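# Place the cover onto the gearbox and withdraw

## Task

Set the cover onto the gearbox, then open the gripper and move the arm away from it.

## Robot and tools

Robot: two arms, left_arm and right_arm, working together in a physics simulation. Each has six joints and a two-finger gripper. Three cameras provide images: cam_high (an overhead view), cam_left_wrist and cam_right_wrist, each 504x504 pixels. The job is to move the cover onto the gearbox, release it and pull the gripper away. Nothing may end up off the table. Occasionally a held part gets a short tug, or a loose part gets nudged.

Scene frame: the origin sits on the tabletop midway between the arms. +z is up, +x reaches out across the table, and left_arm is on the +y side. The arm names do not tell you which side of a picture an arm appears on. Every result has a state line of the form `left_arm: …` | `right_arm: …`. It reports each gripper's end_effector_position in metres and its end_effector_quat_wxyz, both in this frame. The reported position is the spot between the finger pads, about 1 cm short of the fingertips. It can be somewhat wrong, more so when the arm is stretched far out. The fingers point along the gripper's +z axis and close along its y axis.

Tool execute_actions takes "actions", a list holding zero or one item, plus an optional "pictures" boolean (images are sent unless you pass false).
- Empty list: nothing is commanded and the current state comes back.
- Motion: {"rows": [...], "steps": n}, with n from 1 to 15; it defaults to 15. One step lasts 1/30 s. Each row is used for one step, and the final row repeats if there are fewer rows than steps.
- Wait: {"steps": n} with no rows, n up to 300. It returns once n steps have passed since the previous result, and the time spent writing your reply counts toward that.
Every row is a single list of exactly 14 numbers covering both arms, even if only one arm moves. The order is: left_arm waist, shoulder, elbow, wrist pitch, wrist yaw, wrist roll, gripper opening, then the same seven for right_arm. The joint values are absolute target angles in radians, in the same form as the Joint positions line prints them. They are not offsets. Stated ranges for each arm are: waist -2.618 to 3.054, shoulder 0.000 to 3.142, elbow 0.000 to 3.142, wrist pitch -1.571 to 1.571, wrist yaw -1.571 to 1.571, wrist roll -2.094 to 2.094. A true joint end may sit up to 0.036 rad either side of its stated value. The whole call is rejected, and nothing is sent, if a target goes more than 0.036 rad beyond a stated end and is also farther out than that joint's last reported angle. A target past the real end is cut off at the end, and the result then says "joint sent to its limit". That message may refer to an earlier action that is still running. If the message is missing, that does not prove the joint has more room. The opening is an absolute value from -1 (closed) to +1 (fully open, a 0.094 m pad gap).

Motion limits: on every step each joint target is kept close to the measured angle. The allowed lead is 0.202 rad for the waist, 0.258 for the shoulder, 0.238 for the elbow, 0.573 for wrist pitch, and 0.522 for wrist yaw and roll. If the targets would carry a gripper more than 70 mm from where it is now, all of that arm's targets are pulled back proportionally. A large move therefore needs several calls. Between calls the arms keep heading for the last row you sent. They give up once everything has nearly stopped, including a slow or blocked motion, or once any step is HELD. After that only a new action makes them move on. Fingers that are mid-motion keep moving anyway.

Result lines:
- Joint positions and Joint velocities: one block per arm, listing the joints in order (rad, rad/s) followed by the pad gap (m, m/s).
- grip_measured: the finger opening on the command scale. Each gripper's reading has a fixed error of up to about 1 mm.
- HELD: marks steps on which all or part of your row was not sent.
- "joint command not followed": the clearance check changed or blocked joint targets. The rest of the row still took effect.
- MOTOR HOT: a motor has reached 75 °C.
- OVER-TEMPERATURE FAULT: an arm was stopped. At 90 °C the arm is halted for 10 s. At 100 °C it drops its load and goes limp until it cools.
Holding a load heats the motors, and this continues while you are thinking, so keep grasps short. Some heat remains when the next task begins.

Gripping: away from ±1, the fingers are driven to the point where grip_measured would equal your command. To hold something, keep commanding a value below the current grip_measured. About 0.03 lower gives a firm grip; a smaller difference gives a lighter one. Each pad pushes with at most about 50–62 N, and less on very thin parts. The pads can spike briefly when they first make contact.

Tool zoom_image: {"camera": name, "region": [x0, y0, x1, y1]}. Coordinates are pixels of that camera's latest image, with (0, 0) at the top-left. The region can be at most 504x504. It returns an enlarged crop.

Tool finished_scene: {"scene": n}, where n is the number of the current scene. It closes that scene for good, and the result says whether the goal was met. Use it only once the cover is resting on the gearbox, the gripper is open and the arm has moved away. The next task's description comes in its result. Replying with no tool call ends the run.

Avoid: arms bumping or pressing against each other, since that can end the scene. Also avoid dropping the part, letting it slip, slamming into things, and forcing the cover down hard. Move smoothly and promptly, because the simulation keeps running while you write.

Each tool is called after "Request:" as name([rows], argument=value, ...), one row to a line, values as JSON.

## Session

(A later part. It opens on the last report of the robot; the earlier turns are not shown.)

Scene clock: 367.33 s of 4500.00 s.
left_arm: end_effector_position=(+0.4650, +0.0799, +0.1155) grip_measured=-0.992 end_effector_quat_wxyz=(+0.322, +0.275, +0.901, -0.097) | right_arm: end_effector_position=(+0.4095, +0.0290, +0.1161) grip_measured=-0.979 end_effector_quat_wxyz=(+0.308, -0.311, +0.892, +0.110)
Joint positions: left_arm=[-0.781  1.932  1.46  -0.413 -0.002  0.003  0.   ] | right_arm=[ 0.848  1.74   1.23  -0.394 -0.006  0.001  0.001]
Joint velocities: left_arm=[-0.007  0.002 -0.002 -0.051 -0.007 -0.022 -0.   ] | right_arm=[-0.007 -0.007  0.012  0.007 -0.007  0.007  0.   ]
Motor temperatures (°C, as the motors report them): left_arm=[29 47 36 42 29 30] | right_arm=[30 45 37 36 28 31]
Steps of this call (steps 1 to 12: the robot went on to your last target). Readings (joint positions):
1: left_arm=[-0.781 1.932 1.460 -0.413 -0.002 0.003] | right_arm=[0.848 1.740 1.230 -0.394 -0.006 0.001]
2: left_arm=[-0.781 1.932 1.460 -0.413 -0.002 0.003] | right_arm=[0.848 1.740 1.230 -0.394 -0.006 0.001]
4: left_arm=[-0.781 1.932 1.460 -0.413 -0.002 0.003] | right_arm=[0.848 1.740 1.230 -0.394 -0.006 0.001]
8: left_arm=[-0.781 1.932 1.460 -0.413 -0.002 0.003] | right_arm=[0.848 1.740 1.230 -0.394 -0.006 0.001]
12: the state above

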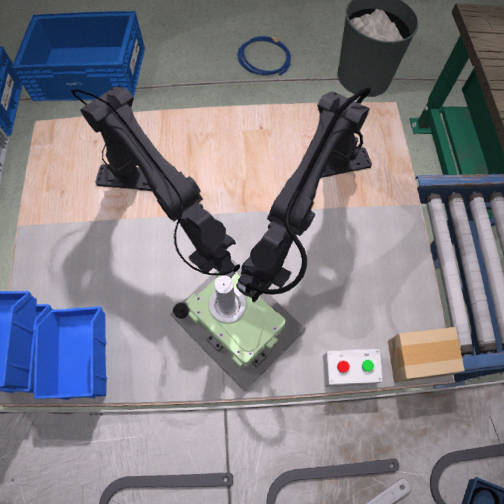

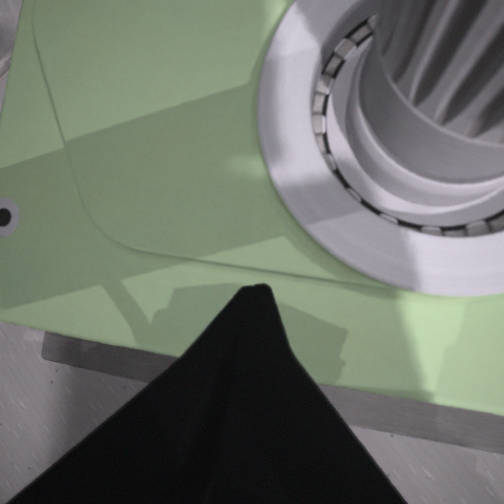

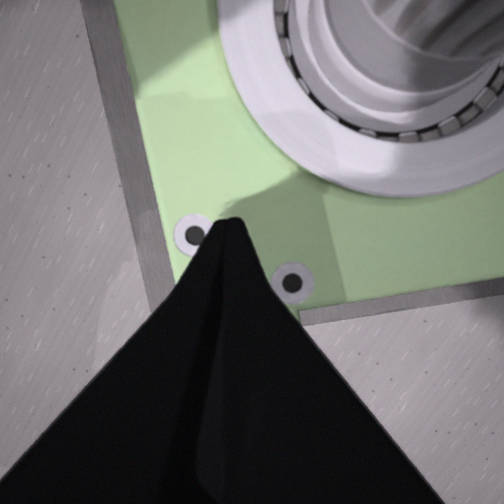

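Request:
execute_actions([
  {"rows":[[-0.79,2.06,1.38,-0.67,0,0,-1,0.84,1.55,1.25,-0.45,0,0,-1],[-0.79,2.06,1.38,-0.67,0,0,-1,0.84,1.55,1.25,-0.45,0,0,-1],[-0.79,2.06,1.38,-0.67,0,0,-1,0.84,1.45,1.25,-0.55,0,0,-1],[-0.79,2.06,1.38,-0.67,0,0,-1,0.84,1.4,1.25,-0.65,0,0,-1],[-0.79,2.06,1.38,-0.67,0,0,-1,0.8,1.3,1.2,-0.75,0,0,-1],[-0.79,2.06,1.38,-0.67,0,0,-1,0.8,1.3,1.2,-0.75,0,0,-1],[-0.79,2.06,1.38,-0.67,0,0,-1,0.5,1.3,1.25,-0.85,0,0,-1]]},
], pictures=false)

Request:
execute_actions([
  {"rows":[[-0.79,2.06,1.38,-0.67,0,0,-1,0.57,1.75,1.8,-0.97,0,0,-1]]},
], pictures=false)

Request:
execute_actions([
  {"rows":[[-0.79,2.06,1.38,-0.67,0,0,-1,0.645,1.85,1.86,-0.99,0,0,-1],[-0.79,2.06,1.38,-0.67,0,0,-1,0.645,1.85,1.86,-0.99,0,0,-1],[-0.79,2.06,1.38,-0.67,0,0,-1,0.645,1.9,1.88,-0.99,0,0,-1],[-0.79,2.06,1.38,-0.67,0,0,-1,0.645,1.93,1.88,-0.99,0,0,-1],[-0.79,2.06,1.38,-0.67,0,0,-1,0.645,1.98,1.88,-0.99,0,0,-1]]},
], pictures=false)

Request:
execute_actions([
  {"rows":[[-0.79,2.06,1.38,-0.67,0,0,-1,0.645,2.0,1.88,-1.0,0,0,-1],[-0.79,2.06,1.38,-0.67,0,0,-1,0.645,2.02,1.88,-1.0,0,0,-1],[-0.79,2.06,1.38,-0.67,0,0,-1,0.645,2.04,1.88,-1.01,0,0,-1],[-0.79,2.06,1.38,-0.67,0,0,-1,0.645,2.06,1.88,-1.02,0,0,-1],[-0.79,2.06,1.38,-0.67,0,0,-1,0.645,2.08,1.87,-1.03,0,0,-1],[-0.79,2.06,1.38,-0.67,0,0,-1,0.645,2.1,1.87,-1.04,0,0,-1],[-0.79,2.06,1.38,-0.67,0,0,-1,0.645,2.12,1.86,-1.05,0,0,-1],[-0.79,2.06,1.38,-0.67,0,0,-1,0.645,2.14,1.85,-1.06,0,0,-1],[-0.79,2.06,1.38,-0.67,0,0,-1,0.645,2.16,1.85,-1.07,0,0,-1],[-0.79,2.06,1.38,-0.67,0,0,-1,0.645,2.18,1.84,-1.08,0,0,-1],[-0.79,2.06,1.38,-0.67,0,0,-1,0.645,2.21,1.83,-1.09,0,0,-1],[-0.79,2.06,1.38,-0.67,0,0,-1,0.645,2.24,1.82,-1.11,0,0,-1]]},
], pictures=false)

Scene clock: 370.87 s of 4500.00 s.
left_arm: end_effector_position=(+0.4650, +0.0799, +0.1155) grip_measured=-0.992 end_effector_quat_wxyz=(+0.322, +0.275, +0.901, -0.097) | right_arm: end_effector_position=(+0.3957, -0.1483, +0.2346) grip_measured=-0.979 end_effector_quat_wxyz=(+0.357, -0.143, +0.922, +0.051)
Joint positions: left_arm=[-0.781  1.932  1.46  -0.413 -0.002  0.003  0.   ] | right_arm=[ 0.49   1.296  1.238 -0.775  0.011  0.001  0.001]
Joint velocities: left_arm=[ 0.002  0.007 -0.012 -0.037 -0.066  0.022 -0.001] | right_arm=[ 0.037  0.002 -0.017 -0.491 -0.066  0.066 -0.   ]
Motor temperatures (°C, as the motors report them): left_arm=[29 45 36 41 29 30] | right_arm=[30 44 37 35 28 31]
Steps of this call (steps 1 to 15: the robot went on to your last target; steps 16 to 90: nothing new was sent; then 0.03 s passed at rest; steps 91 to 105: all 15 steps of this action). Readings (joint positions):
91: left_arm=[-0.781 1.932 1.460 -0.413 -0.002 0.003] | right_arm=[0.848 1.722 1.230 -0.393 -0.006 0.001]
92: left_arm=[-0.781 1.932 1.460 -0.413 -0.002 0.003] | right_arm=[0.848 1.697 1.227 -0.417 -0.006 0.001]
94: left_arm=[-0.781 1.932 1.460 -0.413 -0.002 0.003] | right_arm=[0.848 1.615 1.227 -0.465 -0.006 0.001]
98: left_arm=[-0.781 1.932 1.460 -0.413 -0.002 0.003] | right_arm=[0.776 1.389 1.228 -0.602 -0.019 0.001]
105: the state above

Scene clock: 371.37 s of 4500.00 s.
left_arm: end_effector_position=(+0.4650, +0.0799, +0.1155) grip_measured=-0.992 end_effector_quat_wxyz=(+0.322, +0.275, +0.901, -0.097) | right_arm: end_effector_position=(+0.4767, -0.0827, +0.2284) grip_measured=-0.979 end_effector_quat_wxyz=(+0.293, -0.184, +0.937, +0.056)
Joint positions: left_arm=[-0.781  1.932  1.46  -0.413 -0.002  0.003  0.   ] | right_arm=[ 0.568  1.78   1.763 -0.948  0.003  0.001  0.001]
Joint velocities: left_arm=[ 0.007  0.012 -0.012  0.037 -0.007 -0.066 -0.   ] | right_arm=[-0.022 -0.071  0.061 -0.051  0.037 -0.066 -0.   ]
Motor temperatures (°C, as the motors report them): left_arm=[29 45 36 41 29 30] | right_arm=[30 44 37 35 28 31]
Steps of this call (steps 1 to 15: all 15 steps of this action). Readings (joint positions):
1: left_arm=[-0.781 1.932 1.460 -0.413 -0.002 0.003] | right_arm=[0.500 1.329 1.278 -0.836 0.014 0.001]
2: left_arm=[-0.781 1.932 1.460 -0.413 -0.002 0.003] | right_arm=[0.519 1.394 1.357 -0.891 0.014 0.001]
4: left_arm=[-0.781 1.932 1.460 -0.413 -0.002 0.003] | right_arm=[0.553 1.560 1.527 -0.917 0.009 0.001]
8: left_arm=[-0.781 1.932 1.460 -0.413 -0.002 0.003] | right_arm=[0.568 1.780 1.739 -0.912 0.003 0.001]
15: the state above

Scene clock: 371.87 s of 4500.00 s.
left_arm: end_effector_position=(+0.4650, +0.0799, +0.1155) grip_measured=-0.992 end_effector_quat_wxyz=(+0.322, +0.275, +0.901, -0.097) | right_arm: end_effector_position=(+0.4850, -0.0356, +0.1543) grip_measured=-0.979 end_effector_quat_wxyz=(+0.210, -0.228, +0.949, +0.051)
Joint positions: left_arm=[-0.781  1.932  1.46  -0.413 -0.002  0.003  0.   ] | right_arm=[ 0.65   2.015  1.865 -0.985 -0.     0.001  0.001]
Joint velocities: left_arm=[-0.017 -0.002  0.007 -0.022 -0.066 -0.007 -0.001] | right_arm=[ 0.017 -0.095 -0.012 -0.007  0.022  0.037  0.   ]
Motor temperatures (°C, as the motors report them): left_arm=[29 45 36 41 29 30] | right_arm=[30 44 37 35 28 31]
Steps of this call (steps 1 to 15: all 15 steps of this action). Readings (joint positions):
1: left_arm=[-0.781 1.932 1.460 -0.413 -0.002 0.003] | right_arm=[0.575 1.787 1.778 -0.961 0.006 0.001]
2: left_arm=[-0.781 1.932 1.460 -0.413 -0.002 0.003] | right_arm=[0.587 1.800 1.801 -0.969 0.008 0.001]
4: left_arm=[-0.781 1.932 1.460 -0.413 -0.002 0.003] | right_arm=[0.621 1.843 1.843 -0.970 0.007 0.001]
8: left_arm=[-0.781 1.932 1.460 -0.413 -0.002 0.003] | right_arm=[0.650 1.955 1.865 -0.968 -0.000 0.001]
15: the state above

Scene clock: 372.37 s of 4500.00 s.
left_arm: end_effector_position=(+0.4650, +0.0799, +0.1149) grip_measured=-0.992 end_effector_quat_wxyz=(+0.322, +0.275, +0.901, -0.096) | right_arm: end_effector_position=(+0.4826, -0.0369, +0.1127) grip_measured=-0.979 end_effector_quat_wxyz=(+0.161, -0.230, +0.959, +0.039)
Joint positions: left_arm=[-0.781  1.933  1.46  -0.413 -0.002  0.003  0.   ] | right_arm=[ 0.65   2.102  1.867 -1.004  0.     0.001  0.001]
Joint velocities: left_arm=[ 0.007  0.007  0.007  0.007 -0.081 -0.037 -0.001] | right_arm=[-0.007 -0.002 -0.002 -0.037 -0.007 -0.037 -0.   ]
Motor temperatures (°C, as the motors report them): left_arm=[29 45 36 41 29 30] | right_arm=[30 45 37 35 28 31]
Steps of this call (steps 1 to 15: all 15 steps of this action). Readings (joint positions):
1: left_arm=[-0.781 1.932 1.460 -0.413 -0.002 0.003] | right_arm=[0.650 2.014 1.865 -0.985 -0.000 0.001]
2: left_arm=[-0.781 1.932 1.460 -0.413 -0.002 0.003] | right_arm=[0.650 2.014 1.865 -0.985 -0.000 0.001]
4: left_arm=[-0.781 1.932 1.460 -0.413 -0.002 0.003] | right_arm=[0.650 2.023 1.865 -0.989 -0.000 0.001]
8: left_arm=[-0.781 1.932 1.460 -0.413 -0.002 0.003] | right_arm=[0.650 2.080 1.865 -1.006 -0.000 0.001]
15: the state above

Dropped 2.8 mm. Check the view.

Request:
execute_actions([
  {"rows":[[-0.7,1.65,1.4,-0.45,0,0,-1,0.645,1.93,1.86,-0.99,0,0,-1],[-0.7,1.65,1.4,-0.45,0,0,-1,0.645,1.93,1.86,-0.99,0,0,-1],[-0.7,1.65,1.4,-0.45,0,0,-1,0.645,1.93,1.86,-0.99,0,0,-1],[-0.7,1.65,1.4,-0.45,0,0,-1,0.645,1.93,1.86,-0.99,0,0,-1],[-0.7,1.65,1.4,-0.45,0,0,-1,0.645,1.93,1.86,-0.99,0,0,-1],[-0.4,1.5,1.1,0,0.3,0,-1,0.3,1.6,1.4,-0.3,-0.3,0,-1]]},
], pictures=false)

Request:
execute_actions([
  {"rows":[[-0.1,1.7,0.95,1.0,1.1,0,1,-0.05,1.7,1.0,0.9,-1.1,0,1]]},
], pictures=false)

Request:
execute_actions([
  {"rows":[[-0.1,2.05,0.85,1.5,1.35,0,1,0,2.08,0.95,1.45,-1.5,0,1]]},
], pictures=false)

Request:
execute_actions([
  {"rows":[[-0.1,2.2,0.8,1.55,1.35,0,1,0,2.23,0.95,1.5,-1.5,0,1],[-0.1,2.25,0.8,1.55,1.35,0,1,0,2.28,0.95,1.5,-1.5,0,1],[-0.1,2.3,0.8,1.55,1.35,0,1,0,2.33,0.95,1.5,-1.5,0,1]]},
])

Request:
zoom_image(camera="cam_left_wrist", region=[110,30,504,210])

Request:
zoom_image(camera="cam_right_wrist", region=[0,0,400,180])

Scene clock: 374.60 s of 4500.00 s.
left_arm: end_effector_position=(+0.4905, +0.2381, +0.2456) grip_measured=-0.992 end_effector_quat_wxyz=(+0.524, +0.143, +0.827, -0.149) | right_arm: end_effector_position=(+0.5252, -0.1732, +0.2592) grip_measured=-0.979 end_effector_quat_wxyz=(+0.455, -0.093, +0.877, +0.123)
Joint positions: left_arm=[-0.378  1.494  1.118 -0.056  0.237  0.002  0.   ] | right_arm=[ 0.27   1.608  1.431 -0.43  -0.229  0.001  0.001]
Joint velocities: left_arm=[-0.168  0.095 -0.149  0.212  0.359 -0.022  0.   ] | right_arm=[-0.261 -0.012 -0.183  0.872 -0.198  0.037 -0.   ]
Motor temperatures (°C, as the motors report them): left_arm=[29 45 36 41 29 30] | right_arm=[30 44 37 35 28 31]
Steps of this call (steps 1 to 15: the robot went on to your last target; steps 16 to 52: nothing new was sent; steps 53 to 67: all 15 steps of this action). Readings (joint positions):
53: left_arm=[-0.776 1.914 1.454 -0.407 0.000 0.003] | right_arm=[0.650 2.082 1.864 -0.996 0.000 0.001]
54: left_arm=[-0.769 1.886 1.433 -0.417 0.002 0.003] | right_arm=[0.650 2.064 1.854 -0.999 0.000 0.001]
56: left_arm=[-0.744 1.808 1.406 -0.445 0.002 0.003] | right_arm=[0.650 2.014 1.851 -1.003 0.000 0.001]
60: left_arm=[-0.605 1.583 1.244 -0.243 0.138 0.003] | right_arm=[0.581 1.847 1.715 -0.802 -0.106 0.001]
67: the state above

Scene clock: 375.10 s of 4500.00 s.
left_arm: end_effector_position=(+0.4800, +0.2547, +0.2756) grip_measured=+1.000 end_effector_quat_wxyz=(+0.672, +0.354, +0.581, -0.294) | right_arm: end_effector_position=(+0.5156, -0.2110, +0.2595) grip_measured=+1.000 end_effector_quat_wxyz=(+0.655, -0.280, +0.646, +0.273)
Joint positions: left_arm=[-0.094  1.713  0.938  0.927  1.05   0.003  0.094] | right_arm=[-0.055  1.727  0.979  0.764 -1.037  0.001  0.094]
Joint velocities: left_arm=[-0.007 -0.105 -0.002  0.476  0.418  0.007  0.   ] | right_arm=[ 0.046 -0.212  0.002  0.886 -0.418 -0.037  0.   ]
Motor temperatures (°C, as the motors report them): left_arm=[29 45 36 41 29 30] | right_arm=[30 45 37 35 28 31]
Steps of this call (steps 1 to 15: all 15 steps of this action). Readings (joint positions):
1: left_arm=[-0.356 1.514 1.088 0.032 0.330 0.003] | right_arm=[0.239 1.610 1.388 -0.328 -0.317 0.001]
2: left_arm=[-0.313 1.548 1.055 0.167 0.447 0.003] | right_arm=[0.194 1.612 1.326 -0.190 -0.430 0.000]
4: left_arm=[-0.192 1.649 1.002 0.393 0.646 0.003] | right_arm=[0.067 1.647 1.184 0.057 -0.632 0.000]
8: left_arm=[-0.075 1.759 0.940 0.679 0.880 0.003] | right_arm=[-0.081 1.747 0.991 0.415 -0.874 0.001]
15: the state above

Scene clock: 375.60 s of 4500.00 s.
left_arm: end_effector_position=(+0.4450, +0.2317, +0.1649) grip_measured=+1.000 end_effector_quat_wxyz=(+0.632, +0.461, +0.511, -0.356) | right_arm: end_effector_position=(+0.4657, -0.1525, +0.1656) grip_measured=+1.000 end_effector_quat_wxyz=(+0.616, -0.488, +0.501, +0.363)
Joint positions: left_arm=[-0.096  2.071  0.844  1.453  1.334  0.001  0.094] | right_arm=[-0.     2.105  0.943  1.403 -1.48   0.001  0.094]
Joint velocities: left_arm=[ 0.017 -0.168  0.012  0.344  0.051 -0.007  0.   ] | right_arm=[-0.012 -0.085  0.017  0.315 -0.125 -0.066  0.   ]
Motor temperatures (°C, as the motors report them): left_arm=[29 45 36 41 29 30] | right_arm=[30 45 37 35 28 31]
Steps of this call (steps 1 to 15: all 15 steps of this action). Readings (joint positions):
1: left_arm=[-0.094 1.739 0.933 1.024 1.093 0.001] | right_arm=[-0.052 1.752 0.980 0.865 -1.107 0.002]
2: left_arm=[-0.095 1.784 0.932 1.145 1.140 0.001] | right_arm=[-0.043 1.800 0.985 1.007 -1.183 0.002]
4: left_arm=[-0.096 1.900 0.916 1.275 1.202 0.001] | right_arm=[-0.018 1.928 0.985 1.180 -1.290 0.001]
8: left_arm=[-0.096 2.085 0.855 1.363 1.285 0.001] | right_arm=[-0.000 2.117 0.953 1.298 -1.411 0.001]
15: the state above

Scene clock: 376.10 s of 4500.00 s.
left_arm: end_effector_position=(+0.4335, +0.2302, +0.0724) grip_measured=+1.000 end_effector_quat_wxyz=(+0.578, +0.418, +0.569, -0.410) | right_arm: end_effector_position=(+0.4641, -0.1520, +0.0796) grip_measured=+1.000 end_effector_quat_wxyz=(+0.577, -0.452, +0.541, +0.413)
Joint positions: left_arm=[-0.096  2.32   0.804  1.533  1.344  0.001  0.094] | right_arm=[-0.     2.356  0.948  1.484 -1.495  0.001  0.094]
Joint velocities: left_arm=[-0.007 -0.027  0.002 -0.022  0.007 -0.037  0.   ] | right_arm=[-0.002  0.002 -0.012 -0.037  0.007  0.037  0.   ]
Motor temperatures (°C, as the motors report them): left_arm=[29 45 36 41 29 30] | right_arm=[30 45 37 35 28 31]
Steps of this call (steps 1 to 15: all 15 steps of this action). Readings (joint positions):
1: left_arm=[-0.096 2.080 0.843 1.479 1.336 0.001] | right_arm=[-0.000 2.115 0.944 1.427 -1.484 0.001]
2: left_arm=[-0.096 2.105 0.843 1.512 1.337 0.001] | right_arm=[-0.000 2.140 0.946 1.456 -1.485 0.001]
4: left_arm=[-0.096 2.195 0.842 1.541 1.338 0.001] | right_arm=[-0.000 2.228 0.948 1.485 -1.486 0.001]
8: left_arm=[-0.096 2.329 0.809 1.524 1.341 0.001] | right_arm=[-0.000 2.363 0.948 1.473 -1.492 0.001]
15: the state above

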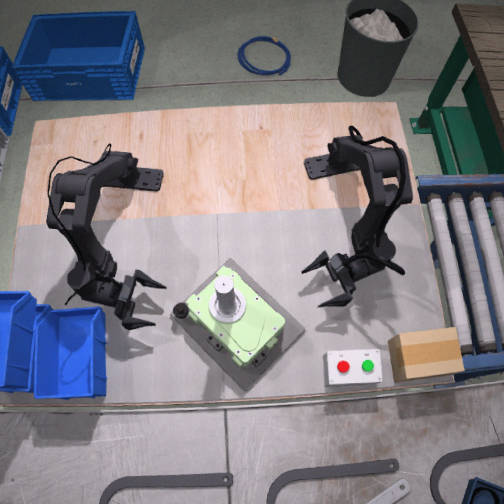

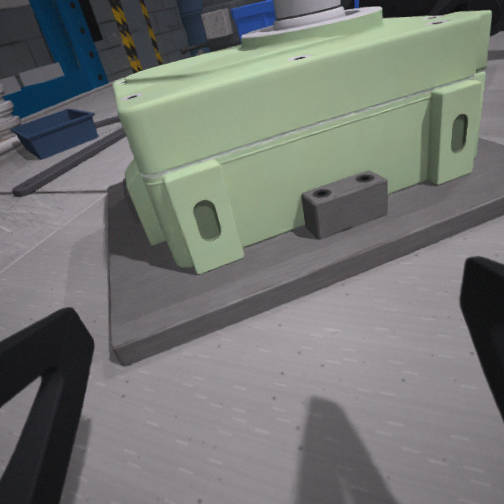

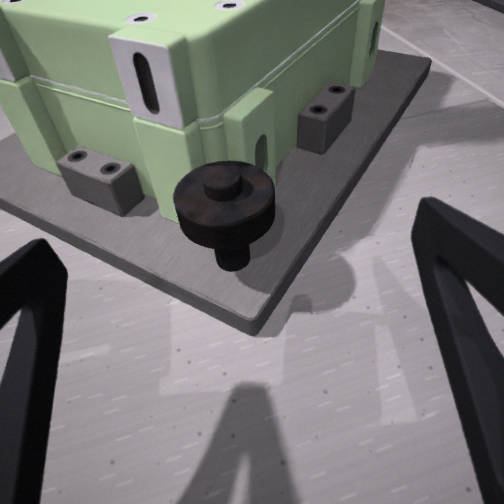

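Region (110, 30, 504, 210) of cam_left_wrist's 504x504 image, scaled by 1.279, with more detail than that image has; it fills the top 230 rows of this view, and the rest is white.

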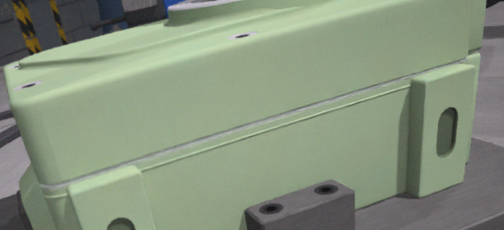

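Region (0, 0, 400, 180) of cam_right_wrist's 504x504 image, scaled by 1.260, with more detail than that image has; it fills the top 227 rows of this view, and the rest is white.

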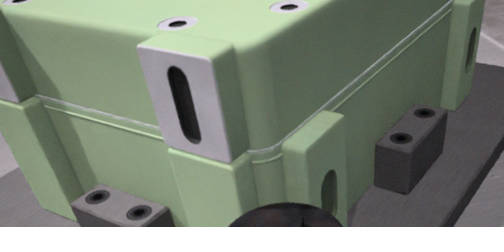

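Request:
execute_actions([
  {"rows":[[-0.1,1.7,1.0,0.7,0.7,0,-1,-0.05,1.7,1.0,0.8,-0.9,0,-1]],"steps":15},
])

Request:
execute_actions([
  {"steps":30},
], pictures=false)

Request:
execute_actions([
  {"rows":[[0.3,0.3,0.3,0,0,0,1,0.3,1.2,1.1,-0.2,0,0,-1]],"steps":15},
], pictures=false)

Request:
execute_actions([
  {"steps":60},
], pictures=false)

Request:
execute_actions([
  {"rows":[[0.3,0.3,0.3,0,0,0,1,0.84,1.3,1.1,-0.45,0,0,-1]],"steps":15},
], pictures=false)

Request:
execute_actions([
  {"steps":30},
], pictures=false)

Request:
execute_actions([
  {"rows":[[0.3,0.3,0.3,0,0,0,1,0.84,1.65,1.25,-0.39,0,0,-1]],"steps":15},
], pictures=false)

Request:
execute_actions([
  {"steps":20},
])

Scene clock: 378.67 s of 4500.00 s.
left_arm: end_effector_position=(+0.5170, +0.2898, +0.3122) grip_measured=-0.991 end_effector_quat_wxyz=(+0.722, +0.253, +0.612, -0.202) | right_arm: end_effector_position=(+0.5176, -0.2146, +0.3092) grip_measured=-0.978 end_effector_quat_wxyz=(+0.720, -0.289, +0.595, +0.208)
Joint positions: left_arm=[-0.097  1.663  1.001  0.831  0.751  0.003  0.   ] | right_arm=[-0.042  1.679  0.993  0.898 -0.943  0.001  0.001]
Joint velocities: left_arm=[ 0.032 -0.056  0.007 -0.125 -0.315 -0.037 -0.001] | right_arm=[ 0.002 -0.061  0.002 -0.125  0.242 -0.007 -0.001]
Motor temperatures (°C, as the motors report them): left_arm=[29 46 35 41 29 30] | right_arm=[30 46 37 35 28 31]
Steps of this call (steps 1 to 15: the robot went on to your last target; steps 16 to 62: nothing new was sent; steps 63 to 77: all 15 steps of this action). Readings (joint positions):
63: left_arm=[-0.097 2.305 0.810 1.489 1.313 0.003] | right_arm=[-0.002 2.335 0.947 1.422 -1.446 -0.002]
64: left_arm=[-0.097 2.281 0.829 1.411 1.259 0.003] | right_arm=[-0.005 2.299 0.946 1.321 -1.368 -0.001]
66: left_arm=[-0.097 2.203 0.880 1.250 1.130 0.003] | right_arm=[-0.021 2.189 0.946 1.149 -1.225 -0.001]
70: left_arm=[-0.097 1.955 0.955 0.948 0.896 0.003] | right_arm=[-0.041 1.941 0.954 0.972 -1.064 0.001]
77: the state above

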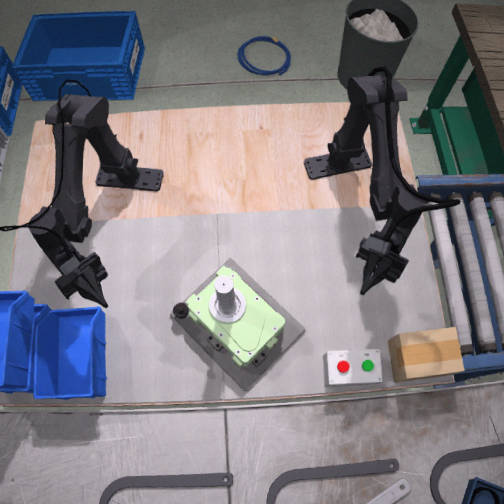

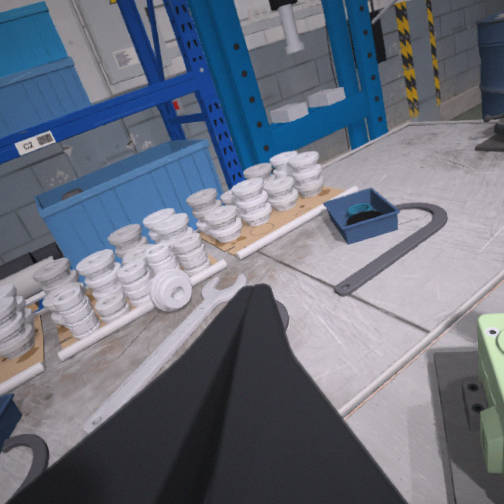

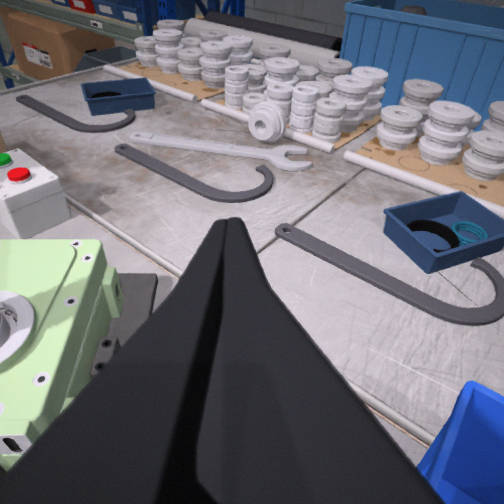

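Scene clock: 379.67 s of 4500.00 s.
left_arm: end_effector_position=(+0.5313, +0.2969, +0.2678) grip_measured=-0.991 end_effector_quat_wxyz=(+0.676, +0.216, +0.672, -0.212) | right_arm: end_effector_position=(+0.5275, -0.2207, +0.2864) grip_measured=-0.978 end_effector_quat_wxyz=(+0.697, -0.258, +0.633, +0.218)
Joint positions: left_arm=[-0.097  1.708  1.001  0.713  0.708  0.003  0.   ] | right_arm=[-0.042  1.7    0.993  0.814 -0.908  0.001  0.001]
Joint velocities: left_arm=[ 0.007 -0.007 -0.002  0.051  0.007 -0.022 -0.   ] | right_arm=[ 0.002 -0.012 -0.007 -0.066 -0.037 -0.037  0.001]
Motor temperatures (°C, as the motors report them): left_arm=[29 46 36 42 29 30] | right_arm=[30 46 37 35 28 31]
Steps of this call (steps 1 to 30: the robot went on to your last target). Readings (joint positions):
1: left_arm=[-0.097 1.663 1.001 0.822 0.743 0.003] | right_arm=[-0.042 1.679 0.993 0.892 -0.936 0.001]
2: left_arm=[-0.097 1.669 1.001 0.805 0.737 0.003] | right_arm=[-0.042 1.682 0.993 0.877 -0.931 0.001]
4: left_arm=[-0.097 1.687 1.001 0.772 0.726 0.003] | right_arm=[-0.042 1.692 0.993 0.853 -0.923 0.001]
8: left_arm=[-0.097 1.708 1.001 0.725 0.714 0.003] | right_arm=[-0.042 1.700 0.993 0.824 -0.913 0.001]
30: the state above
All arms were judged still, so your last target was given up. Only a new action makes them travel on or press farther. Fingers that are still opening or closing keep moving.

Scene clock: 380.17 s of 4500.00 s.
left_arm: end_effector_position=(+0.3547, +0.4993, +0.1252) grip_measured=+1.000 end_effector_quat_wxyz=(+0.505, -0.162, +0.846, +0.057) | right_arm: end_effector_position=(+0.4578, -0.1961, +0.3541) grip_measured=-0.978 end_effector_quat_wxyz=(+0.631, -0.065, +0.770, +0.061)
Joint positions: left_arm=[0.276 1.108 0.421 0.176 0.144 0.003 0.094] | right_arm=[ 0.305  1.184  1.101 -0.114 -0.053  0.001  0.001]
Joint velocities: left_arm=[ 0.256 -2.186 -1.697 -1.106 -0.916  0.007  0.   ] | right_arm=[ 0.017  0.232 -0.002 -0.549  0.271 -0.022  0.001]
Motor temperatures (°C, as the motors report them): left_arm=[29 45 36 42 29 30] | right_arm=[30 46 37 35 28 31]
Steps of this call (steps 1 to 15: all 15 steps of this action). Readings (joint positions):
1: left_arm=[-0.091 1.694 0.988 0.688 0.676 0.003] | right_arm=[-0.020 1.673 1.000 0.730 -0.828 0.000]
2: left_arm=[-0.075 1.663 0.956 0.642 0.635 0.003] | right_arm=[0.024 1.627 1.009 0.597 -0.715 0.001]
4: left_arm=[-0.020 1.594 0.887 0.550 0.551 0.003] | right_arm=[0.159 1.502 1.034 0.356 -0.504 0.001]
8: left_arm=[0.109 1.459 0.751 0.393 0.386 0.003] | right_arm=[0.326 1.231 1.075 0.045 -0.239 0.001]
15: the state above

Scene clock: 382.17 s of 4500.00 s.
left_arm: end_effector_position=(+0.2677, +0.4869, +0.2550) grip_measured=+1.000 end_effector_quat_wxyz=(+0.688, -0.164, +0.687, +0.167) | right_arm: end_effector_position=(+0.4585, -0.2043, +0.3291) grip_measured=-0.978 end_effector_quat_wxyz=(+0.597, -0.053, +0.800, +0.041)
Joint positions: left_arm=[0.291 0.297 0.29  0.011 0.008 0.003 0.094] | right_arm=[ 0.305  1.201  1.101 -0.188 -0.007  0.001  0.001]
Joint velocities: left_arm=[-0.002  0.007 -0.002 -0.022  0.007 -0.022  0.   ] | right_arm=[ 0.007  0.002 -0.007 -0.037  0.007 -0.022  0.   ]
Motor temperatures (°C, as the motors report them): left_arm=[29 45 36 42 29 30] | right_arm=[30 45 37 36 28 31]
Steps of this call (steps 1 to 30: the robot went on to your last target; steps 31 to 60: nothing new was sent). Readings (joint positions):
1: left_arm=[0.284 1.026 0.368 0.132 0.114 0.003] | right_arm=[0.305 1.191 1.101 -0.132 -0.043 0.001]
2: left_arm=[0.289 0.939 0.327 0.086 0.090 0.003] | right_arm=[0.305 1.197 1.101 -0.147 -0.035 0.001]
4: left_arm=[0.291 0.768 0.288 0.015 0.058 0.003] | right_arm=[0.305 1.201 1.101 -0.169 -0.025 0.001]
8: left_arm=[0.291 0.420 0.286 -0.001 0.027 0.003] | right_arm=[0.305 1.201 1.101 -0.182 -0.013 0.001]
60: the state above
All arms were judged still, so your last target was given up. Only a new action makes them travel on or press farther. Fingers that are still opening or closing keep moving.

Scene clock: 382.67 s of 4500.00 s.
left_arm: end_effector_position=(+0.2677, +0.4869, +0.2549) grip_measured=+1.000 end_effector_quat_wxyz=(+0.688, -0.165, +0.687, +0.167) | right_arm: end_effector_position=(+0.3645, -0.0053, +0.2308) grip_measured=-0.978 end_effector_quat_wxyz=(+0.420, -0.296, +0.844, +0.152)
Joint positions: left_arm=[0.291 0.297 0.29  0.01  0.008 0.003 0.094] | right_arm=[ 0.849  1.317  1.101 -0.429 -0.01   0.001  0.001]
Joint velocities: left_arm=[-0.012  0.007 -0.012 -0.007 -0.022  0.022  0.   ] | right_arm=[-0.017 -0.002  0.012 -0.037  0.037  0.007  0.   ]
Motor temperatures (°C, as the motors report them): left_arm=[29 45 36 42 29 30] | right_arm=[30 45 37 36 28 31]
Steps of this call (steps 1 to 15: all 15 steps of this action). Readings (joint positions):
1: left_arm=[0.291 0.297 0.290 0.010 0.008 0.003] | right_arm=[0.324 1.206 1.101 -0.203 0.006 0.001]
2: left_arm=[0.291 0.297 0.290 0.010 0.008 0.003] | right_arm=[0.364 1.214 1.101 -0.224 0.012 0.001]
4: left_arm=[0.291 0.297 0.290 0.010 0.008 0.003] | right_arm=[0.472 1.246 1.101 -0.277 0.012 0.001]
8: left_arm=[0.291 0.297 0.290 0.010 0.008 0.003] | right_arm=[0.730 1.309 1.101 -0.371 0.010 0.001]
15: the state above

Scene clock: 383.67 s of 4500.00 s.
left_arm: end_effector_position=(+0.2677, +0.4869, +0.2549) grip_measured=+1.000 end_effector_quat_wxyz=(+0.688, -0.165, +0.687, +0.167) | right_arm: end_effector_position=(+0.3639, -0.0068, +0.2290) grip_measured=-0.978 end_effector_quat_wxyz=(+0.417, -0.296, +0.847, +0.149)
Joint positions: left_arm=[0.291 0.297 0.29  0.01  0.008 0.003 0.094] | right_arm=[ 0.848  1.317  1.101 -0.438 -0.007  0.001  0.001]
Joint velocities: left_arm=[ 0.007  0.002 -0.002 -0.007  0.051  0.037  0.   ] | right_arm=[-0.012 -0.017 -0.002 -0.022  0.007 -0.051 -0.   ]
Motor temperatures (°C, as the motors report them): left_arm=[29 44 36 42 29 30] | right_arm=[30 45 37 36 28 31]
Steps of this call (steps 1 to 15: the robot went on to your last target; steps 16 to 30: nothing new was sent). Readings (joint positions):
1: left_arm=[0.291 0.297 0.290 0.010 0.008 0.003] | right_arm=[0.848 1.317 1.101 -0.430 -0.009 0.001]
2: left_arm=[0.291 0.297 0.290 0.010 0.008 0.003] | right_arm=[0.848 1.317 1.101 -0.432 -0.008 0.001]
4: left_arm=[0.291 0.297 0.290 0.010 0.008 0.003] | right_arm=[0.848 1.317 1.101 -0.434 -0.008 0.001]
8: left_arm=[0.291 0.297 0.290 0.010 0.008 0.003] | right_arm=[0.848 1.317 1.101 -0.437 -0.007 0.001]
30: the state above
All arms were judged still, so your last target was given up. Only a new action makes them travel on or press farther. Fingers that are still opening or closing keep moving.

Scene clock: 384.17 s of 4500.00 s.
left_arm: end_effector_position=(+0.2677, +0.4869, +0.2549) grip_measured=+1.000 end_effector_quat_wxyz=(+0.688, -0.165, +0.687, +0.167) | right_arm: end_effector_position=(+0.4099, +0.0296, +0.1477) grip_measured=-0.978 end_effector_quat_wxyz=(+0.337, -0.307, +0.882, +0.121)
Joint positions: left_arm=[0.291 0.297 0.29  0.01  0.008 0.003 0.094] | right_arm=[ 0.848  1.677  1.243 -0.404 -0.006  0.001  0.001]
Joint velocities: left_arm=[-0.017 -0.007  0.002 -0.007 -0.007 -0.037  0.   ] | right_arm=[-0.002 -0.061  0.007 -0.007  0.066 -0.022  0.001]
Motor temperatures (°C, as the motors report them): left_arm=[29 44 36 42 29 30] | right_arm=[30 45 37 36 28 31]
Steps of this call (steps 1 to 15: all 15 steps of this action). Readings (joint positions):
1: left_arm=[0.291 0.297 0.290 0.010 0.008 0.003] | right_arm=[0.848 1.345 1.123 -0.451 -0.007 0.001]
2: left_arm=[0.291 0.297 0.290 0.010 0.008 0.003] | right_arm=[0.848 1.403 1.170 -0.446 -0.006 0.001]
4: left_arm=[0.291 0.297 0.290 0.010 0.008 0.003] | right_arm=[0.848 1.541 1.237 -0.390 -0.006 0.001]
8: left_arm=[0.291 0.297 0.290 0.010 0.008 0.003] | right_arm=[0.848 1.690 1.243 -0.394 -0.006 0.001]
15: the state above

Scene clock: 384.83 s of 4500.00 s.
left_arm: end_effector_position=(+0.2677, +0.4869, +0.2549) grip_measured=+1.000 end_effector_quat_wxyz=(+0.688, -0.165, +0.687, +0.167) | right_arm: end_effector_position=(+0.4098, +0.0295, +0.1484) grip_measured=-0.978 end_effector_quat_wxyz=(+0.338, -0.307, +0.881, +0.121)
Joint positions: left_arm=[0.291 0.297 0.29  0.01  0.008 0.003 0.094] | right_arm=[ 0.848  1.676  1.243 -0.404 -0.006  0.001  0.001]
Joint velocities: left_arm=[-0.007  0.007 -0.002 -0.066 -0.051  0.022  0.   ] | right_arm=[-0.022 -0.012 -0.007 -0.022 -0.022  0.007  0.   ]
Motor temperatures (°C, as the motors report them): left_arm=[29 44 36 42 29 30] | right_arm=[30 46 37 36 28 31]
Steps of this call (steps 1 to 15: the robot went on to your last target; steps 16 to 20: nothing new was sent). Readings (joint positions):
1: left_arm=[0.291 0.297 0.290 0.010 0.008 0.003] | right_arm=[0.848 1.676 1.243 -0.404 -0.006 0.001]
2: left_arm=[0.291 0.297 0.290 0.010 0.008 0.003] | right_arm=[0.848 1.676 1.243 -0.404 -0.006 0.001]
4: left_arm=[0.291 0.297 0.290 0.010 0.008 0.003] | right_arm=[0.848 1.676 1.243 -0.404 -0.006 0.001]
8: left_arm=[0.291 0.297 0.290 0.010 0.008 0.003] | right_arm=[0.848 1.676 1.243 -0.404 -0.006 0.001]
20: the state above
All arms were judged still, so your last target was given up. Only a new action makes them travel on or press farther. Fingers that are still opening or closing keep moving.

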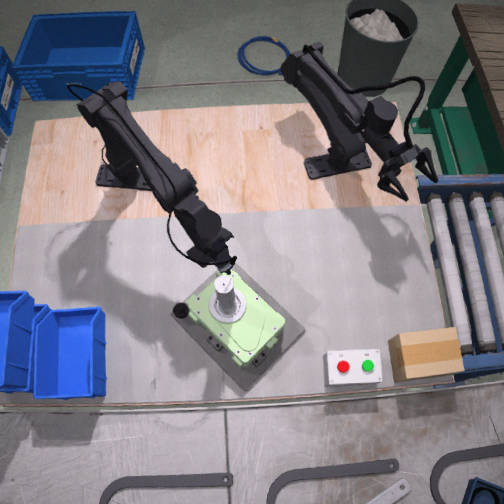

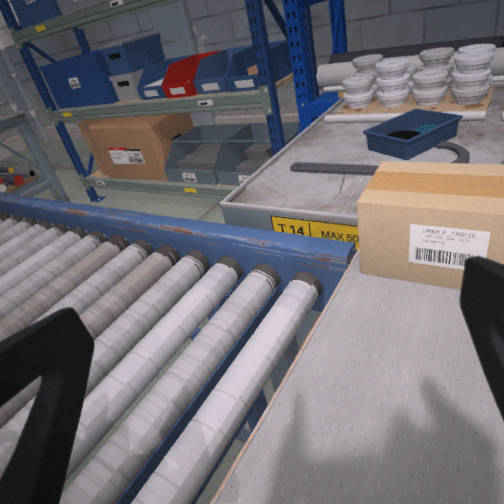

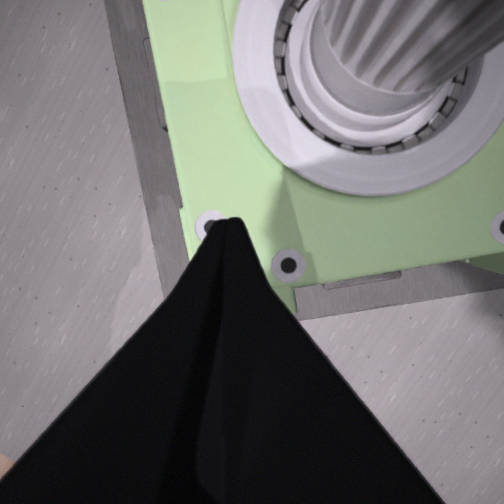

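Request:
execute_actions([
  {"rows":[[0.3,0.3,0.3,0,0,0,1,0.84,1.68,1.24,-0.42,0,0,-1],[0.3,0.3,0.3,0,0,0,1,0.84,1.70,1.23,-0.445,0,0,-1],[0.3,0.3,0.3,0,0,0,1,0.84,1.72,1.22,-0.47,0,0,-1],[0.3,0.3,0.3,0,0,0,1,0.84,1.74,1.21,-0.49,0,0,-1],[0.3,0.3,0.3,0,0,0,1,0.84,1.76,1.2,-0.515,0,0,-1],[0.3,0.3,0.3,0,0,0,1,0.84,1.78,1.19,-0.54,0,0,-1],[0.3,0.3,0.3,0,0,0,1,0.84,1.80,1.18,-0.56,0,0,-1],[0.3,0.3,0.3,0,0,0,1,0.84,1.82,1.17,-0.585,0,0,-1],[0.3,0.3,0.3,0,0,0,1,0.84,1.84,1.16,-0.61,0,0,-1],[0.3,0.3,0.3,0,0,0,1,0.84,1.86,1.15,-0.63,0,0,-1],[0.3,0.3,0.3,0,0,0,1,0.84,1.88,1.14,-0.655,0,0,-1],[0.3,0.3,0.3,0,0,0,1,0.84,1.90,1.13,-0.68,0,0,-1]],"steps":15},
], pictures=false)

Request:
execute_actions([
  {"steps":20},
])

Request:
execute_actions([
  {"rows":[[0.3,0.3,0.3,0,0,0,1,0.84,1.3,1.1,-0.45,0,0,-1]],"steps":15},
], pictures=false)

Request:
execute_actions([
  {"rows":[[0.3,0.3,0.3,0,0,0,1,0.6,0.4,0.4,0,0,0,1]],"steps":15},
], pictures=false)

Request:
execute_actions([
  {"steps":30},
])

Scene clock: 392.10 s of 4500.00 s.
left_arm: end_effector_position=(+0.2677, +0.4869, +0.2549) grip_measured=+1.000 end_effector_quat_wxyz=(+0.688, -0.165, +0.687, +0.167) | right_arm: end_effector_position=(+0.4061, +0.0264, +0.1147) grip_measured=-0.978 end_effector_quat_wxyz=(+0.300, -0.312, +0.895, +0.107)
Joint positions: left_arm=[0.291 0.297 0.29  0.01  0.008 0.003 0.094] | right_arm=[ 0.848  1.736  1.23  -0.417 -0.005  0.001  0.001]
Joint velocities: left_arm=[-0.017  0.007 -0.017  0.007 -0.095  0.007  0.   ] | right_arm=[ 0.002 -0.007 -0.012 -0.007 -0.051 -0.066 -0.001]
Motor temperatures (°C, as the motors report them): left_arm=[29 42 37 43 29 30] | right_arm=[30 46 38 36 28 31]
Steps of this call (steps 1 to 90: nothing new was sent; then 3.77 s passed at rest; steps 91 to 105: all 15 steps of this action). Readings (joint positions):
91: left_arm=[0.291 0.297 0.290 0.010 0.008 0.003] | right_arm=[0.848 1.676 1.243 -0.404 -0.006 0.001]
92: left_arm=[0.291 0.297 0.290 0.010 0.008 0.003] | right_arm=[0.848 1.677 1.243 -0.407 -0.006 0.001]
94: left_arm=[0.291 0.297 0.290 0.010 0.008 0.003] | right_arm=[0.848 1.689 1.243 -0.418 -0.006 0.001]
98: left_arm=[0.291 0.297 0.290 0.010 0.008 0.003] | right_arm=[0.848 1.734 1.230 -0.420 -0.005 0.001]
105: the state above

Scene clock: 392.77 s of 4500.00 s.
left_arm: end_effector_position=(+0.2677, +0.4869, +0.2549) grip_measured=+1.000 end_effector_quat_wxyz=(+0.688, -0.165, +0.687, +0.167) | right_arm: end_effector_position=(+0.4061, +0.0264, +0.1147) grip_measured=-0.978 end_effector_quat_wxyz=(+0.300, -0.312, +0.895, +0.107)
Joint positions: left_arm=[0.291 0.297 0.29  0.01  0.008 0.003 0.094] | right_arm=[ 0.848  1.736  1.23  -0.417 -0.005  0.001  0.001]
Joint velocities: left_arm=[ 0.007  0.002 -0.002 -0.037  0.037 -0.037  0.   ] | right_arm=[-0.017  0.002  0.012 -0.007  0.022 -0.022  0.   ]
Motor temperatures (°C, as the motors report them): left_arm=[29 42 37 43 29 30] | right_arm=[30 46 38 36 28 31]
Steps of this call (steps 1 to 15: the robot went on to your last target; steps 16 to 20: nothing new was sent). Readings (joint positions):
1: left_arm=[0.291 0.297 0.290 0.010 0.008 0.003] | right_arm=[0.848 1.736 1.230 -0.417 -0.005 0.001]
2: left_arm=[0.291 0.297 0.290 0.010 0.008 0.003] | right_arm=[0.848 1.736 1.230 -0.417 -0.005 0.001]
4: left_arm=[0.291 0.297 0.290 0.010 0.008 0.003] | right_arm=[0.848 1.736 1.230 -0.417 -0.005 0.001]
8: left_arm=[0.291 0.297 0.290 0.010 0.008 0.003] | right_arm=[0.848 1.736 1.230 -0.417 -0.005 0.001]
20: the state above
All arms were judged still, so your last target was given up. Only a new action makes them travel on or press farther. Fingers that are still opening or closing keep moving.

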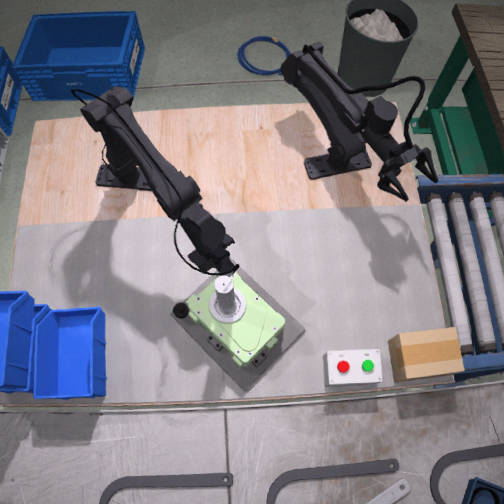

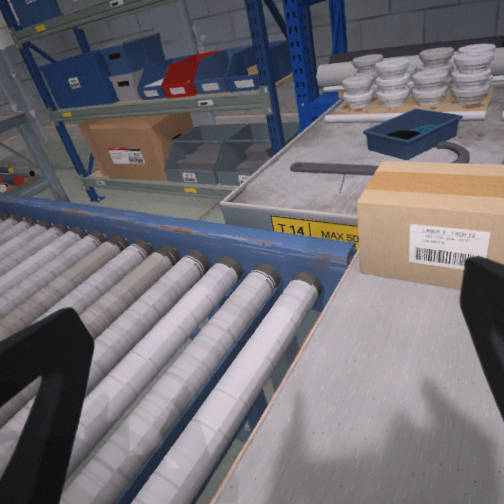

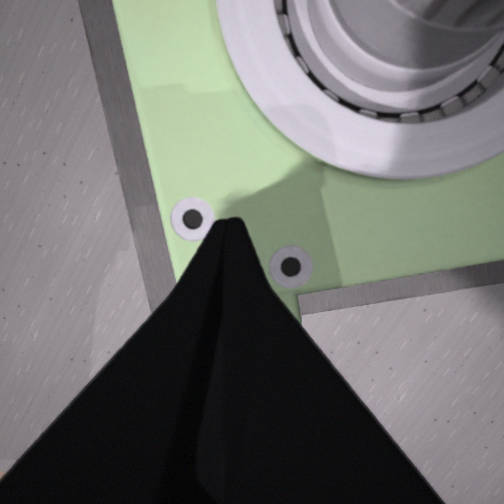

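Scene clock: 393.27 s of 4500.00 s.
left_arm: end_effector_position=(+0.2677, +0.4869, +0.2549) grip_measured=+1.000 end_effector_quat_wxyz=(+0.688, -0.165, +0.687, +0.167) | right_arm: end_effector_position=(+0.3613, -0.0091, +0.2355) grip_measured=-0.978 end_effector_quat_wxyz=(+0.424, -0.294, +0.843, +0.151)
Joint positions: left_arm=[0.291 0.297 0.29  0.01  0.008 0.003 0.094] | right_arm=[ 0.848  1.294  1.096 -0.439 -0.005  0.001  0.001]
Joint velocities: left_arm=[ 0.012 -0.007 -0.012  0.066  0.037  0.037  0.   ] | right_arm=[ 0.007  0.071  0.002 -0.037 -0.007  0.022 -0.001]
Motor temperatures (°C, as the motors report them): left_arm=[29 42 37 43 29 30] | right_arm=[30 46 38 36 28 31]
Steps of this call (steps 1 to 15: all 15 steps of this action). Readings (joint positions):
1: left_arm=[0.291 0.297 0.290 0.010 0.008 0.003] | right_arm=[0.848 1.707 1.211 -0.399 -0.005 0.001]
2: left_arm=[0.291 0.297 0.290 0.010 0.008 0.003] | right_arm=[0.848 1.653 1.164 -0.404 -0.005 0.001]
4: left_arm=[0.291 0.297 0.290 0.010 0.008 0.003] | right_arm=[0.848 1.519 1.103 -0.450 -0.005 0.001]
8: left_arm=[0.291 0.297 0.290 0.010 0.008 0.003] | right_arm=[0.848 1.310 1.096 -0.445 -0.005 0.001]
15: the state above

Scene clock: 393.77 s of 4500.00 s.
left_arm: end_effector_position=(+0.2677, +0.4869, +0.2549) grip_measured=+1.000 end_effector_quat_wxyz=(+0.688, -0.165, +0.687, +0.167) | right_arm: end_effector_position=(+0.2976, -0.1488, +0.2716) grip_measured=+1.000 end_effector_quat_wxyz=(+0.679, -0.147, +0.705, +0.142)
Joint positions: left_arm=[0.291 0.297 0.29  0.01  0.008 0.003 0.094] | right_arm=[ 0.596  0.407  0.398 -0.028  0.007  0.001  0.094]
Joint velocities: left_arm=[ 0.017 -0.002 -0.007 -0.022 -0.037 -0.022  0.   ] | right_arm=[-0.007  0.022 -0.012  0.212 -0.051 -0.051  0.   ]
Motor temperatures (°C, as the motors report them): left_arm=[29 42 37 43 29 30] | right_arm=[30 46 38 36 28 31]
Steps of this call (steps 1 to 15: all 15 steps of this action). Readings (joint positions):
1: left_arm=[0.291 0.297 0.290 0.010 0.008 0.003] | right_arm=[0.828 1.272 1.059 -0.376 -0.018 0.001]
2: left_arm=[0.291 0.297 0.290 0.010 0.008 0.003] | right_arm=[0.782 1.223 0.989 -0.301 -0.024 0.001]
4: left_arm=[0.291 0.297 0.290 0.010 0.008 0.003] | right_arm=[0.660 1.075 0.830 -0.192 -0.012 0.001]
8: left_arm=[0.291 0.297 0.290 0.010 0.008 0.003] | right_arm=[0.596 0.703 0.513 -0.080 0.007 0.001]
15: the state above

Scene clock: 394.77 s of 4500.00 s.
left_arm: end_effector_position=(+0.2677, +0.4869, +0.2549) grip_measured=+1.000 end_effector_quat_wxyz=(+0.688, -0.165, +0.687, +0.167) | right_arm: end_effector_position=(+0.2976, -0.1487, +0.2737) grip_measured=+1.000 end_effector_quat_wxyz=(+0.682, -0.146, +0.702, +0.143)
Joint positions: left_arm=[0.291 0.297 0.29  0.01  0.008 0.003 0.094] | right_arm=[ 0.596  0.407  0.398 -0.02   0.006  0.001  0.094]
Joint velocities: left_arm=[-0.002 -0.002 -0.017  0.037 -0.037 -0.007  0.   ] | right_arm=[-0.007 -0.012  0.012 -0.037  0.051  0.037  0.   ]
Motor temperatures (°C, as the motors report them): left_arm=[29 42 37 44 29 30] | right_arm=[30 46 38 36 28 31]
Steps of this call (steps 1 to 15: the robot went on to your last target; steps 16 to 30: nothing new was sent). Readings (joint positions):
1: left_arm=[0.291 0.297 0.290 0.010 0.008 0.003] | right_arm=[0.596 0.407 0.398 -0.026 0.006 0.001]
2: left_arm=[0.291 0.297 0.290 0.010 0.008 0.003] | right_arm=[0.596 0.407 0.398 -0.025 0.006 0.001]
4: left_arm=[0.291 0.297 0.290 0.010 0.008 0.003] | right_arm=[0.596 0.407 0.398 -0.023 0.006 0.001]
8: left_arm=[0.291 0.297 0.290 0.010 0.008 0.003] | right_arm=[0.596 0.407 0.398 -0.021 0.006 0.001]
30: the state above
All arms were judged still, so your last target was given up. Only a new action makes them travel on or press farther. Fingers that are still opening or closing keep moving.

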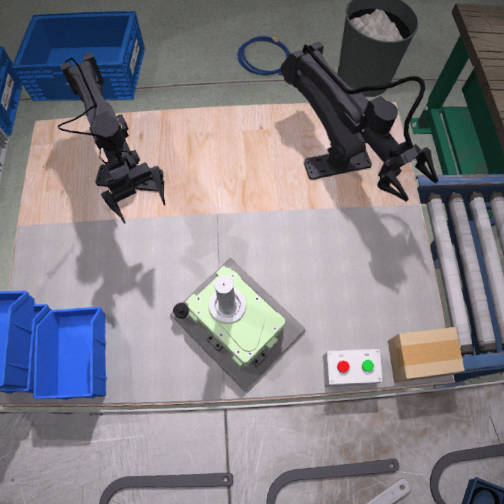

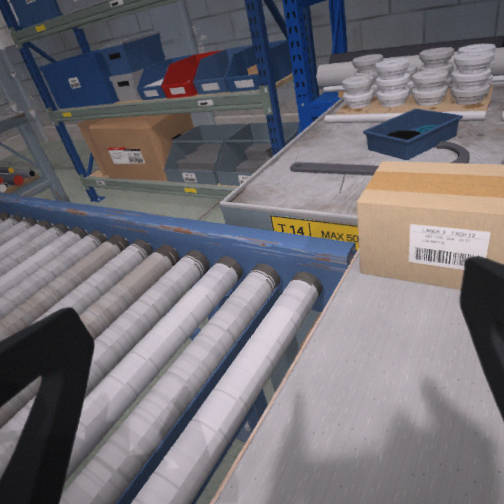

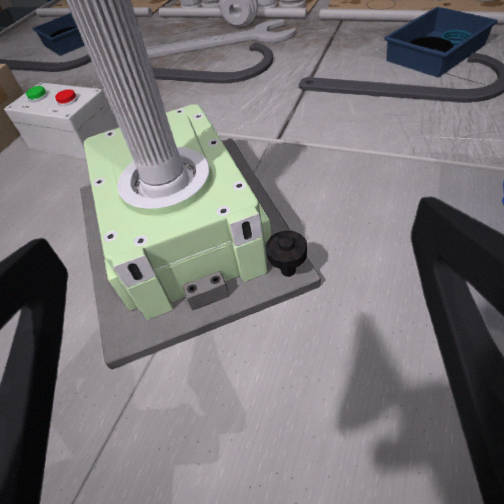

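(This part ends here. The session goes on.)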